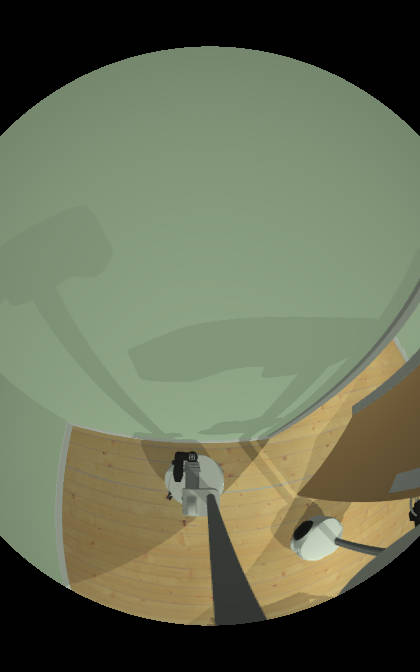

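Request:
execute_actions:
  actions:
    - {"r2":{"base":{"strafe_m":-0.78}}}
  cameras: []

Request:
execute_actions:
  actions:
    - {"r1":{"joints":{"gripper_m":0.12}}}
  cameras: []

Request:
execute_actions:
  actions:
    - {"r1":{"base":{"translate_m":-0.3}}}
  cameras: []

Request:
execute_actions:
  actions:
    - {"r1":{"base":{"rotate_rad":1.35}}}
  cameras: []

Request:
execute_actions:
  actions:
    - {"r1":{"base":{"translate_m":-1.4},"pace":"fast"}}
  cameras: []

Request:
execute_actions:
  actions:
    - {"r2":{"base":{"strafe_m":-0.55},"pace":"slow"},"r1":{"base":{"strafe_m":-0.3}}}
  cameras: ["r2_head_right_camera","r1_wrist_camera"]

Scene clock: 39.50 s.
r1.base_odometry: x=+2.299 y=-0.543 heading=-1.000 (m, m, rad; r1's odometry frame)
r1.turned_by_wheels: +0.000 (rad since the last result)
r1.turned_by_imu: +0.000 (rad since the last result)
r1.base_tilt: forward=-0.1 right=+0.0 (deg)
r1.lidar_m: 0.40 0.64 1.88 2.13 2.43 3.99 1.22 3.11 2.58 2.24 1.12 0.53
r1.base_status: not commanded
r1.joint_positions: lift_m=+0.850 arm_m=+0.002 wrist_yaw_rad=-0.007 wrist_pitch_rad=-0.004 wrist_roll_rad=-0.005 gripper_m=-0.035
r1.joint_status: not commanded
r1.on_its_own: wrist_yaw_rad is at rest, and its effort (+22) is outside its rest range (-13 to +13)
r1.motor_effort: lift_m=+20(20) arm_m=-7(8) wrist_yaw_rad=+22(23) wrist_pitch_rad=-14(15) wrist_roll_rad=+1(1) gripper_m=-17(18) wheel_0=-4(5) wheel_1=-2(1) wheel_2=+1(1) (%)
r1.hand_pose: x=+0.4608 y=-0.0896 z=+1.0292 quat_wxyz=(+1.000, -0.002, -0.002, -0.004) (m; r1's base frame)
r1.wrist_depth_mm: 960 891 228 240 279 320 357 / 946 891 228 240 278 315 355 / 946 891 228 239 278 314 353 / 960 878 228 239 278 315 355 / 946 891 227 239 277 315 353 / 946 891 220 182 204 315 353 / 946 891 221 178 271 224 357
r2.base_odometry: x=-4.292 y=-0.843 heading=-3.103 (m, m, rad; r2's odometry frame)
r2.turned_by_wheels: +0.000 (rad since the last result)
r2.turned_by_imu: +0.001 (rad since the last result)
r2.base_tilt: forward=-0.4 right=+0.6 (deg)
r2.lidar_m: 3.24 0.32 0.42 1.24 2.07 2.87 0.50 0.49 0.25 0.25 0.55 3.37
r2.base_status: done
r2.joint_positions: lift_m=+0.176 arm_m=-0.002 wrist_yaw_rad=+3.090 wrist_pitch_rad=-0.017 wrist_roll_rad=+0.009 gripper_m=+0.057
r2.joint_status: not commanded
r2.motor_effort: lift_m=+20(20) arm_m=-1(1) wrist_yaw_rad=+0(0) wrist_pitch_rad=-6(7) wrist_roll_rad=+2(2) gripper_m=-2(6) wheel_0=+2(10) wheel_1=-4(11) wheel_2=+0(1) (%)
r2.hand_pose: x=-0.1150 y=+0.1021 z=+0.3592 quat_wxyz=(+0.026, +0.009, +0.004, +1.000) (m; r2's base frame)
r2.wrist_depth_mm: - 145 - - - - - / - 119 148 - - - - / - 120 150 - - - - / - 143 192 - - - - / 215 320 - - - - - / 290 324 223 1336 206 1430 1366 / 287 324 634 161 946 866 946
pictures: none
No camera images: the call's "cameras" was empty. Leave "cameras" out to get every camera's image.

Scene clock: 41.80 s.
r1.base_odometry: x=+2.299 y=-0.543 heading=-1.000 (m, m, rad; r1's odometry frame)
r1.turned_by_wheels: +0.000 (rad since the last result)
r1.turned_by_imu: +0.000 (rad since the last result)
r1.base_tilt: forward=-0.1 right=-0.1 (deg)
r1.lidar_m: 0.41 0.67 1.89 2.13 2.45 3.97 1.22 3.06 2.57 2.22 1.11 0.51
r1.base_status: not commanded
r1.joint_positions: lift_m=+0.850 arm_m=+0.001 wrist_yaw_rad=-0.006 wrist_pitch_rad=-0.007 wrist_roll_rad=-0.005 gripper_m=+0.120
r1.joint_status: all done
r1.on_its_own: wrist_yaw_rad is at rest, and its effort (+19) is outside its rest range (-13 to +13)
r1.motor_effort: lift_m=+20(20) arm_m=-4(7) wrist_yaw_rad=+19(25) wrist_pitch_rad=-7(14) wrist_roll_rad=+1(0) gripper_m=+1(18) wheel_0=-3(4) wheel_1=-2(1) wheel_2=-3(2) (%)
r1.hand_pose: x=+0.4603 y=-0.0892 z=+1.0300 quat_wxyz=(+1.000, -0.002, -0.003, -0.003) (m; r1's base frame)
r1.wrist_depth_mm: 960 904 229 241 282 320 357 / 960 891 229 240 279 317 355 / 946 891 229 240 278 314 355 / 960 891 228 239 278 314 353 / 960 904 227 239 278 315 353 / 946 891 217 183 209 314 355 / 931 891 223 153 274 315 353
r2.base_odometry: x=-4.292 y=-0.843 heading=-3.103 (m, m, rad; r2's odometry frame)
r2.turned_by_wheels: +0.000 (rad since the last result)
r2.turned_by_imu: +0.001 (rad since the last result)
r2.base_tilt: forward=-0.4 right=+0.6 (deg)
r2.lidar_m: 3.22 0.32 0.45 1.25 2.08 2.83 0.50 0.51 0.25 0.25 0.57 3.38
r2.base_status: not commanded
r2.joint_positions: lift_m=+0.176 arm_m=-0.002 wrist_yaw_rad=+3.090 wrist_pitch_rad=-0.017 wrist_roll_rad=+0.009 gripper_m=+0.057
r2.joint_status: not commanded
r2.motor_effort: lift_m=+21(20) arm_m=-1(1) wrist_yaw_rad=+0(1) wrist_pitch_rad=-7(7) wrist_roll_rad=+0(0) gripper_m=+2(4) wheel_0=+2(2) wheel_1=-4(4) wheel_2=+1(0) (%)
r2.hand_pose: x=-0.1150 y=+0.1021 z=+0.3592 quat_wxyz=(+0.026, +0.009, +0.004, +1.000) (m; r2's base frame)
r2.wrist_depth_mm: - 145 - - - - - / - 120 148 - - - - / - 120 150 - - - - / - 144 192 - - - - / 215 320 - - - - - / 290 325 224 1366 206 1397 1366 / 289 320 634 161 931 866 946
pictures: none
No camera images: the call's "cameras" was empty. Leave "cameras" out to get every camera's image.

Scene clock: 44.27 s.
r1.base_odometry: x=+2.137 y=-0.291 heading=-1.000 (m, m, rad; r1's odometry frame)
r1.turned_by_wheels: +0.000 (rad since the last result)
r1.turned_by_imu: +0.001 (rad since the last result)
r1.base_tilt: forward=+0.0 right=+0.0 (deg)
r1.lidar_m: 0.68 1.46 2.18 2.20 2.48 1.00 0.94 3.00 2.53 2.51 1.56 0.87
r1.base_status: done
r1.joint_positions: lift_m=+0.850 arm_m=+0.001 wrist_yaw_rad=+0.000 wrist_pitch_rad=-0.007 wrist_roll_rad=-0.005 gripper_m=+0.120
r1.joint_status: not commanded
r1.motor_effort: lift_m=+20(20) arm_m=-4(4) wrist_yaw_rad=+2(19) wrist_pitch_rad=-7(8) wrist_roll_rad=+0(0) gripper_m=-1(0) wheel_0=-1(7) wheel_1=+0(8) wheel_2=-1(9) (%)
r1.hand_pose: x=+0.4608 y=-0.0875 z=+1.0300 quat_wxyz=(+1.000, -0.002, -0.003, +0.000) (m; r1's base frame)
r1.wrist_depth_mm: 1336 1255 1160 539 603 683 768 / 1308 1255 1160 535 609 676 768 / 1281 1255 1182 539 597 676 768 / 1308 1205 1160 535 603 683 759 / 1336 1255 1160 535 603 676 768 / 1308 1229 218 535 569 668 759 / 1308 1255 1160 148 597 661 768
r2.base_odometry: x=-4.292 y=-0.843 heading=-3.103 (m, m, rad; r2's odometry frame)
r2.turned_by_wheels: +0.000 (rad since the last result)
r2.turned_by_imu: +0.001 (rad since the last result)
r2.base_tilt: forward=-0.3 right=+0.7 (deg)
r2.lidar_m: 3.23 0.31 0.45 1.22 2.05 2.84 0.56 0.81 0.25 0.25 0.60 3.36
r2.base_status: not commanded
r2.joint_positions: lift_m=+0.176 arm_m=-0.002 wrist_yaw_rad=+3.090 wrist_pitch_rad=-0.017 wrist_roll_rad=+0.009 gripper_m=+0.057
r2.joint_status: not commanded
r2.motor_effort: lift_m=+20(20) arm_m=+0(1) wrist_yaw_rad=+1(1) wrist_pitch_rad=-7(7) wrist_roll_rad=+1(2) gripper_m=+1(2) wheel_0=+2(2) wheel_1=-4(4) wheel_2=+0(0) (%)
r2.hand_pose: x=-0.1150 y=+0.1021 z=+0.3592 quat_wxyz=(+0.026, +0.009, +0.004, +1.000) (m; r2's base frame)
r2.wrist_depth_mm: - 145 - - - - - / - 120 147 - - - - / - 120 150 - - - - / - 143 192 - - - - / 215 319 - - - - - / 290 324 224 1499 206 1430 1366 / 287 322 891 161 946 854 946
pictures: none
No camera images: the call's "cameras" was empty. Leave "cameras" out to get every camera's image.

Scene clock: 46.20 s.
r1.base_odometry: x=+2.137 y=-0.291 heading=+0.349 (m, m, rad; r1's odometry frame)
r1.turned_by_wheels: +1.350 (rad since the last result)
r1.turned_by_imu: +1.369 (rad since the last result)
r1.base_tilt: forward=+0.0 right=-0.1 (deg)
r1.lidar_m: 2.20 2.30 3.10 0.91 0.91 2.65 2.52 1.87 1.08 0.69 0.83 1.86
r1.base_status: done
r1.joint_positions: lift_m=+0.850 arm_m=+0.001 wrist_yaw_rad=+0.000 wrist_pitch_rad=-0.007 wrist_roll_rad=-0.005 gripper_m=+0.120
r1.joint_status: not commanded
r1.motor_effort: lift_m=+20(20) arm_m=-3(4) wrist_yaw_rad=+1(2) wrist_pitch_rad=-7(6) wrist_roll_rad=+0(1) gripper_m=-1(1) wheel_0=-2(7) wheel_1=+0(8) wheel_2=-2(8) (%)
r1.hand_pose: x=+0.4609 y=-0.0874 z=+1.0300 quat_wxyz=(+1.000, -0.002, -0.003, +0.000) (m; r1's base frame)
r1.wrist_depth_mm: - - - 1921 1983 1863 1708 / - - - 1921 1921 1863 1708 / - - - 1983 1921 1983 1808 / - - - 1921 1921 1983 1756 / - - 1983 1921 1921 1983 1808 / - - 217 1921 1921 1983 1756 / - - 1921 148 - 1921 1808
r2.base_odometry: x=-4.292 y=-0.843 heading=-3.103 (m, m, rad; r2's odometry frame)
r2.turned_by_wheels: +0.000 (rad since the last result)
r2.turned_by_imu: +0.001 (rad since the last result)
r2.base_tilt: forward=-0.7 right=+0.6 (deg)
r2.lidar_m: 3.24 0.32 0.44 1.24 2.08 0.85 0.80 0.82 0.25 0.25 0.57 3.38
r2.base_status: not commanded
r2.joint_positions: lift_m=+0.176 arm_m=-0.002 wrist_yaw_rad=+3.090 wrist_pitch_rad=-0.017 wrist_roll_rad=+0.009 gripper_m=+0.057
r2.joint_status: not commanded
r2.motor_effort: lift_m=+20(21) arm_m=-1(1) wrist_yaw_rad=+1(1) wrist_pitch_rad=-6(6) wrist_roll_rad=+1(2) gripper_m=-3(0) wheel_0=+2(2) wheel_1=-4(4) wheel_2=+0(0) (%)
r2.hand_pose: x=-0.1150 y=+0.1021 z=+0.3592 quat_wxyz=(+0.026, +0.009, +0.004, +1.000) (m; r2's base frame)
r2.wrist_depth_mm: - 145 - - - - - / - 119 148 - - - - / - 119 150 - - - - / - 143 191 - - - - / 214 320 - - - - - / 290 325 224 1464 206 1397 1366 / 289 322 891 161 931 878 946
pictures: none
No camera images: the call's "cameras" was empty. Leave "cameras" out to get every camera's image.

Scene clock: 51.17 s.
r1.base_odometry: x=+0.821 y=-0.769 heading=+0.349 (m, m, rad; r1's odometry frame)
r1.turned_by_wheels: +0.000 (rad since the last result)
r1.turned_by_imu: +0.006 (rad since the last result)
r1.base_tilt: forward=-0.1 right=+0.0 (deg)
r1.lidar_m: 3.60 1.34 1.40 4.32 1.63 1.16 1.12 1.16 1.35 1.28 1.34 1.51
r1.base_status: done
r1.joint_positions: lift_m=+0.850 arm_m=+0.001 wrist_yaw_rad=+0.000 wrist_pitch_rad=-0.007 wrist_roll_rad=-0.005 gripper_m=+0.120
r1.joint_status: not commanded
r1.motor_effort: lift_m=+20(20) arm_m=-4(4) wrist_yaw_rad=+1(1) wrist_pitch_rad=-7(7) wrist_roll_rad=+1(0) gripper_m=+0(0) wheel_0=+0(7) wheel_1=+0(5) wheel_2=+0(12) (%)
r1.hand_pose: x=+0.4609 y=-0.0874 z=+1.0300 quat_wxyz=(+1.000, -0.002, -0.003, +0.000) (m; r1's base frame)
r1.wrist_depth_mm: - - - - - - 1098 / - - - - - - 1098 / - - - - - - 1118 / - - - - - - 1118 / - - - - - - 1098 / - - 217 - - 1229 1138 / - - - 148 - 1255 1118
r2.base_odometry: x=-4.292 y=-0.843 heading=-3.103 (m, m, rad; r2's odometry frame)
r2.turned_by_wheels: +0.000 (rad since the last result)
r2.turned_by_imu: +0.002 (rad since the last result)
r2.base_tilt: forward=-0.5 right=+0.6 (deg)
r2.lidar_m: 3.24 0.30 0.46 1.26 2.06 2.84 1.97 - 0.26 0.25 0.57 3.35
r2.base_status: not commanded
r2.joint_positions: lift_m=+0.176 arm_m=-0.002 wrist_yaw_rad=+3.090 wrist_pitch_rad=-0.017 wrist_roll_rad=+0.009 gripper_m=+0.057
r2.joint_status: not commanded
r2.motor_effort: lift_m=+20(20) arm_m=-1(1) wrist_yaw_rad=+0(0) wrist_pitch_rad=-6(6) wrist_roll_rad=+2(1) gripper_m=-4(5) wheel_0=+2(2) wheel_1=-4(4) wheel_2=+0(0) (%)
r2.hand_pose: x=-0.1150 y=+0.1021 z=+0.3592 quat_wxyz=(+0.026, +0.009, +0.004, +1.000) (m; r2's base frame)
r2.wrist_depth_mm: - 146 - - - - - / - 119 148 - - - - / - 120 150 - - - - / - 143 191 - - - - / 215 320 - - - - - / 291 325 223 1499 207 1430 1366 / 289 322 878 161 931 866 960
pictures: none
No camera images: the call's "cameras" was empty. Leave "cameras" out to get every camera's image.

Scene clock: 57.80 s.
r1.base_odometry: x=+0.924 y=-1.051 heading=+0.349 (m, m, rad; r1's odometry frame)
r1.turned_by_wheels: +0.000 (rad since the last result)
r1.turned_by_imu: +0.001 (rad since the last result)
r1.base_tilt: forward=+0.0 right=-0.1 (deg)
r1.lidar_m: 0.86 1.73 1.55 4.33 1.62 1.18 1.11 1.18 1.03 0.98 1.04 0.90
r1.base_status: done
r1.joint_positions: lift_m=+0.850 arm_m=+0.001 wrist_yaw_rad=+0.000 wrist_pitch_rad=-0.007 wrist_roll_rad=-0.005 gripper_m=+0.120
r1.joint_status: not commanded
r1.motor_effort: lift_m=+20(20) arm_m=-4(3) wrist_yaw_rad=+0(0) wrist_pitch_rad=-7(7) wrist_roll_rad=+1(0) gripper_m=-1(0) wheel_0=+1(10) wheel_1=+2(9) wheel_2=+2(2) (%)
r1.hand_pose: x=+0.4609 y=-0.0874 z=+1.0300 quat_wxyz=(+1.000, -0.002, -0.003, +0.000) (m; r1's base frame)
r1.wrist_depth_mm: - - - 707 668 627 603 / - - - 707 661 627 597 / - - - 699 668 621 597 / - - - 699 661 621 591 / - - - 699 661 627 603 / - - 218 699 647 615 603 / - - - 148 654 615 597
r2.base_odometry: x=-4.313 y=-0.294 heading=-3.103 (m, m, rad; r2's odometry frame)
r2.turned_by_wheels: +0.000 (rad since the last result)
r2.turned_by_imu: +0.002 (rad since the last result)
r2.base_tilt: forward=-0.4 right=+0.6 (deg)
r2.lidar_m: 3.24 3.40 0.74 1.22 2.67 3.60 0.45 0.25 0.25 - 0.25 0.38
r2.base_status: done
r2.joint_positions: lift_m=+0.176 arm_m=-0.002 wrist_yaw_rad=+3.090 wrist_pitch_rad=-0.017 wrist_roll_rad=+0.009 gripper_m=+0.057
r2.joint_status: not commanded
r2.motor_effort: lift_m=+20(20) arm_m=-1(0) wrist_yaw_rad=+0(1) wrist_pitch_rad=-7(6) wrist_roll_rad=-1(0) gripper_m=-4(5) wheel_0=+5(8) wheel_1=-5(11) wheel_2=+0(0) (%)
r2.hand_pose: x=-0.1150 y=+0.1021 z=+0.3592 quat_wxyz=(+0.026, +0.009, +0.004, +1.000) (m; r2's base frame)
r2.wrist_depth_mm: - 145 741 - - - - / - 119 148 - - - - / - 120 150 - - - - / - 144 192 - - - - / 215 455 732 - - - - / 355 469 223 1499 207 1430 1397 / 353 466 723 161 931 878 946
pictures: r1_wrist_camera, r2_head_right_camera
Images, in order (width x height): r1_wrist_camera 616x392, r2_head_right_camera 420x672.

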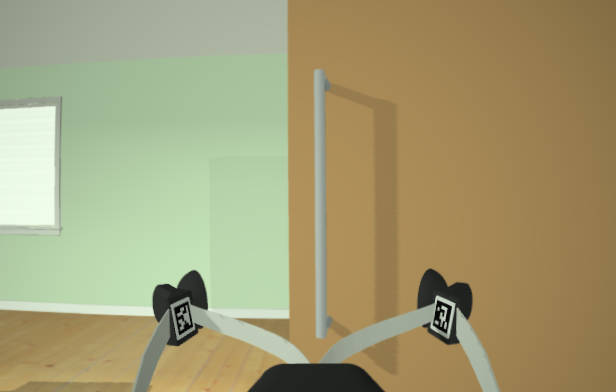

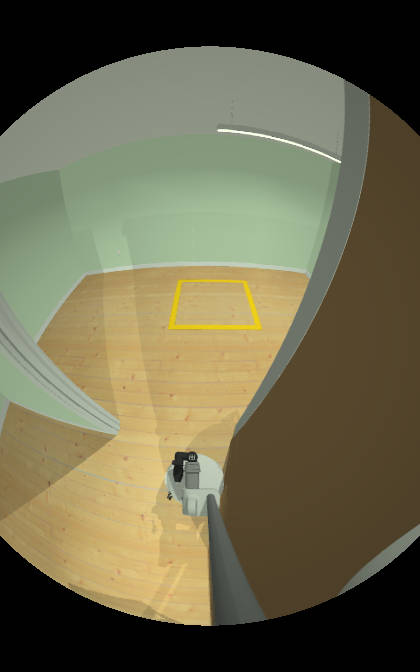

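Request:
execute_actions:
  actions:
    - {"r1":{"base":{"strafe_m":-0.01},"joints":{"arm_m":0.42}}}
  cameras: ["r1_wrist_camera"]

Request:
execute_actions:
  actions:
    - {"r1":{"joints":{"gripper_m":-0.035}}}
  cameras: []

Request:
execute_actions:
  actions:
    - {"r1":{"joints":{"arm_m":0.18},"pace":"slow"}}
  cameras: ["r1_wrist_camera"]

Scene clock: 60.30 s.
r1.base_odometry: x=+0.928 y=-1.061 heading=+0.349 (m, m, rad; r1's odometry frame)
r1.turned_by_wheels: +0.000 (rad since the last result)
r1.turned_by_imu: +0.000 (rad since the last result)
r1.base_tilt: forward=+0.0 right=-0.1 (deg)
r1.lidar_m: 0.86 1.75 1.56 4.31 1.61 1.17 1.11 1.17 1.01 0.97 1.03 0.90
r1.base_status: done
r1.joint_positions: lift_m=+0.850 arm_m=+0.419 wrist_yaw_rad=+0.000 wrist_pitch_rad=-0.007 wrist_roll_rad=-0.005 gripper_m=+0.120
r1.joint_status: all done
r1.motor_effort: lift_m=+20(20) arm_m=+5(5) wrist_yaw_rad=+1(2) wrist_pitch_rad=-6(7) wrist_roll_rad=+1(1) gripper_m=+0(1) wheel_0=+1(8) wheel_1=-2(7) wheel_2=+0(0) (%)
r1.hand_pose: x=+0.8785 y=-0.0874 z=+1.0301 quat_wxyz=(+1.000, -0.002, -0.003, +0.000) (m; r1's base frame)
r1.wrist_depth_mm: - - - 278 268 253 243 / - - - 276 268 254 245 / - - - 278 267 255 244 / - - - 277 267 253 245 / - - - 278 267 254 244 / - - 218 278 265 247 244 / - - - 148 264 248 243
r2.base_odometry: x=-4.313 y=-0.294 heading=-3.103 (m, m, rad; r2's odometry frame)
r2.turned_by_wheels: +0.000 (rad since the last result)
r2.turned_by_imu: +0.001 (rad since the last result)
r2.base_tilt: forward=-0.5 right=+0.6 (deg)
r2.lidar_m: 3.25 3.37 0.74 1.22 2.64 3.62 0.48 0.25 0.25 - 0.25 0.39
r2.base_status: not commanded
r2.joint_positions: lift_m=+0.176 arm_m=-0.002 wrist_yaw_rad=+3.090 wrist_pitch_rad=-0.017 wrist_roll_rad=+0.009 gripper_m=+0.057
r2.joint_status: not commanded
r2.motor_effort: lift_m=+20(20) arm_m=-1(1) wrist_yaw_rad=+1(1) wrist_pitch_rad=-6(8) wrist_roll_rad=+0(1) gripper_m=-3(3) wheel_0=+5(5) wheel_1=-4(4) wheel_2=+0(0) (%)
r2.hand_pose: x=-0.1150 y=+0.1021 z=+0.3592 quat_wxyz=(+0.026, +0.009, +0.004, +1.000) (m; r2's base frame)
r2.wrist_depth_mm: - 146 741 - - - - / - 120 148 - - - - / - 120 150 - - - - / - 143 191 - - - - / 215 452 732 - - - - / 357 473 223 1464 206 1430 1397 / 351 466 715 161 946 854 960
pictures: r1_wrist_camera
Images, in order (width x height): r1_wrist_camera 616x392.

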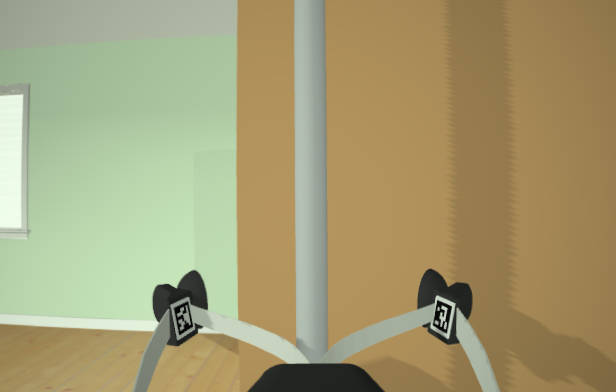

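Scene clock: 62.60 s.
r1.base_odometry: x=+0.928 y=-1.061 heading=+0.350 (m, m, rad; r1's odometry frame)
r1.turned_by_wheels: +0.000 (rad since the last result)
r1.turned_by_imu: +0.000 (rad since the last result)
r1.base_tilt: forward=+0.1 right=-0.1 (deg)
r1.lidar_m: 0.84 1.74 1.57 4.33 1.61 1.18 1.13 1.17 1.03 0.97 1.03 0.89
r1.base_status: not commanded
r1.joint_positions: lift_m=+0.850 arm_m=+0.419 wrist_yaw_rad=+0.002 wrist_pitch_rad=-0.007 wrist_roll_rad=-0.005 gripper_m=-0.034
r1.joint_status: all done
r1.motor_effort: lift_m=+20(20) arm_m=+3(5) wrist_yaw_rad=-6(5) wrist_pitch_rad=-5(6) wrist_roll_rad=+0(0) gripper_m=-20(20) wheel_0=+1(1) wheel_1=-2(2) wheel_2=+2(1) (%)
r1.hand_pose: x=+0.8790 y=-0.0868 z=+1.0301 quat_wxyz=(+1.000, -0.002, -0.003, +0.001) (m; r1's base frame)
r1.wrist_depth_mm: - - - 265 257 243 235 / - - - 265 257 243 236 / - - - 264 257 244 235 / - - - 264 256 244 235 / - - - 265 256 243 234 / - - 187 200 201 242 234 / - - 281 200 252 194 234
r2.base_odometry: x=-4.313 y=-0.294 heading=-3.103 (m, m, rad; r2's odometry frame)
r2.turned_by_wheels: +0.000 (rad since the last result)
r2.turned_by_imu: +0.001 (rad since the last result)
r2.base_tilt: forward=-0.4 right=+0.7 (deg)
r2.lidar_m: 3.23 3.38 0.74 1.27 2.64 3.63 0.49 0.26 0.25 - 0.25 0.40
r2.base_status: not commanded
r2.joint_positions: lift_m=+0.176 arm_m=-0.002 wrist_yaw_rad=+3.090 wrist_pitch_rad=-0.017 wrist_roll_rad=+0.009 gripper_m=+0.057
r2.joint_status: not commanded
r2.motor_effort: lift_m=+20(20) arm_m=-1(1) wrist_yaw_rad=+1(1) wrist_pitch_rad=-7(6) wrist_roll_rad=+0(0) gripper_m=-2(3) wheel_0=+5(5) wheel_1=-4(4) wheel_2=+1(0) (%)
r2.hand_pose: x=-0.1150 y=+0.1021 z=+0.3592 quat_wxyz=(+0.026, +0.009, +0.004, +1.000) (m; r2's base frame)
r2.wrist_depth_mm: - 145 759 - - - - / - 120 147 - - - - / - 120 150 - - - - / - 144 192 - - - - / 215 466 759 - - - - / 364 484 222 1499 206 1397 1366 / 364 477 741 161 931 866 946
pictures: none
No camera images: the call's "cameras" was empty. Leave "cameras" out to get every camera's image.

Scene clock: 66.27 s.
r1.base_odometry: x=+0.928 y=-1.061 heading=+0.350 (m, m, rad; r1's odometry frame)
r1.turned_by_wheels: +0.000 (rad since the last result)
r1.turned_by_imu: +0.001 (rad since the last result)
r1.base_tilt: forward=+0.1 right=-0.1 (deg)
r1.lidar_m: 0.59 1.74 1.57 4.30 1.61 1.16 1.13 1.18 1.03 0.97 1.00 0.69
r1.base_status: not commanded
r1.joint_positions: lift_m=+0.850 arm_m=+0.181 wrist_yaw_rad=+0.005 wrist_pitch_rad=-0.006 wrist_roll_rad=-0.005 gripper_m=-0.034
r1.joint_status: all done
r1.on_its_own: wrist_yaw_rad is at rest, and its effort (-14) is outside its rest range (-13 to +13)
r1.motor_effort: lift_m=+20(20) arm_m=-6(8) wrist_yaw_rad=-14(25) wrist_pitch_rad=-9(9) wrist_roll_rad=+1(0) gripper_m=-19(21) wheel_0=+3(2) wheel_1=+0(2) wheel_2=+4(4) (%)
r1.hand_pose: x=+0.6409 y=-0.0860 z=+1.0299 quat_wxyz=(+1.000, -0.002, -0.003, +0.002) (m; r1's base frame)
r1.wrist_depth_mm: - - 268 268 271 272 273 / - - 267 267 270 272 273 / - - 268 267 268 272 273 / - - 267 268 271 271 273 / - - 267 268 272 272 272 / - - 206 202 270 271 272 / - - 266 200 268 270 272
r2.base_odometry: x=-4.313 y=-0.294 heading=-3.103 (m, m, rad; r2's odometry frame)
r2.turned_by_wheels: +0.000 (rad since the last result)
r2.turned_by_imu: +0.001 (rad since the last result)
r2.base_tilt: forward=-0.5 right=+0.7 (deg)
r2.lidar_m: 3.24 3.37 0.71 1.24 2.65 3.60 1.89 0.44 0.29 0.27 0.28 0.37
r2.base_status: not commanded
r2.joint_positions: lift_m=+0.176 arm_m=-0.002 wrist_yaw_rad=+3.090 wrist_pitch_rad=-0.017 wrist_roll_rad=+0.009 gripper_m=+0.057
r2.joint_status: not commanded
r2.motor_effort: lift_m=+21(20) arm_m=-1(1) wrist_yaw_rad=+1(1) wrist_pitch_rad=-6(6) wrist_roll_rad=+0(2) gripper_m=+0(2) wheel_0=+5(5) wheel_1=-4(4) wheel_2=+0(0) (%)
r2.hand_pose: x=-0.1150 y=+0.1021 z=+0.3592 quat_wxyz=(+0.026, +0.009, +0.004, +1.000) (m; r2's base frame)
r2.wrist_depth_mm: - 145 - - - - - / - 120 148 - - - - / - 120 150 - - - - / - 143 191 - - - - / 215 - - - - - - / 591 1308 223 1499 206 1397 1366 / 585 946 904 161 931 854 946
pictures: r1_wrist_camera
Images, in order (width x height): r1_wrist_camera 616x392.

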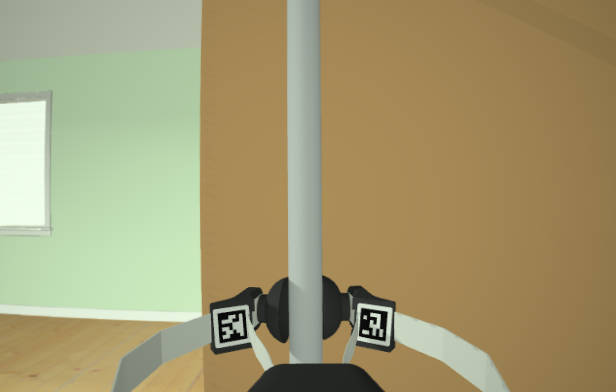

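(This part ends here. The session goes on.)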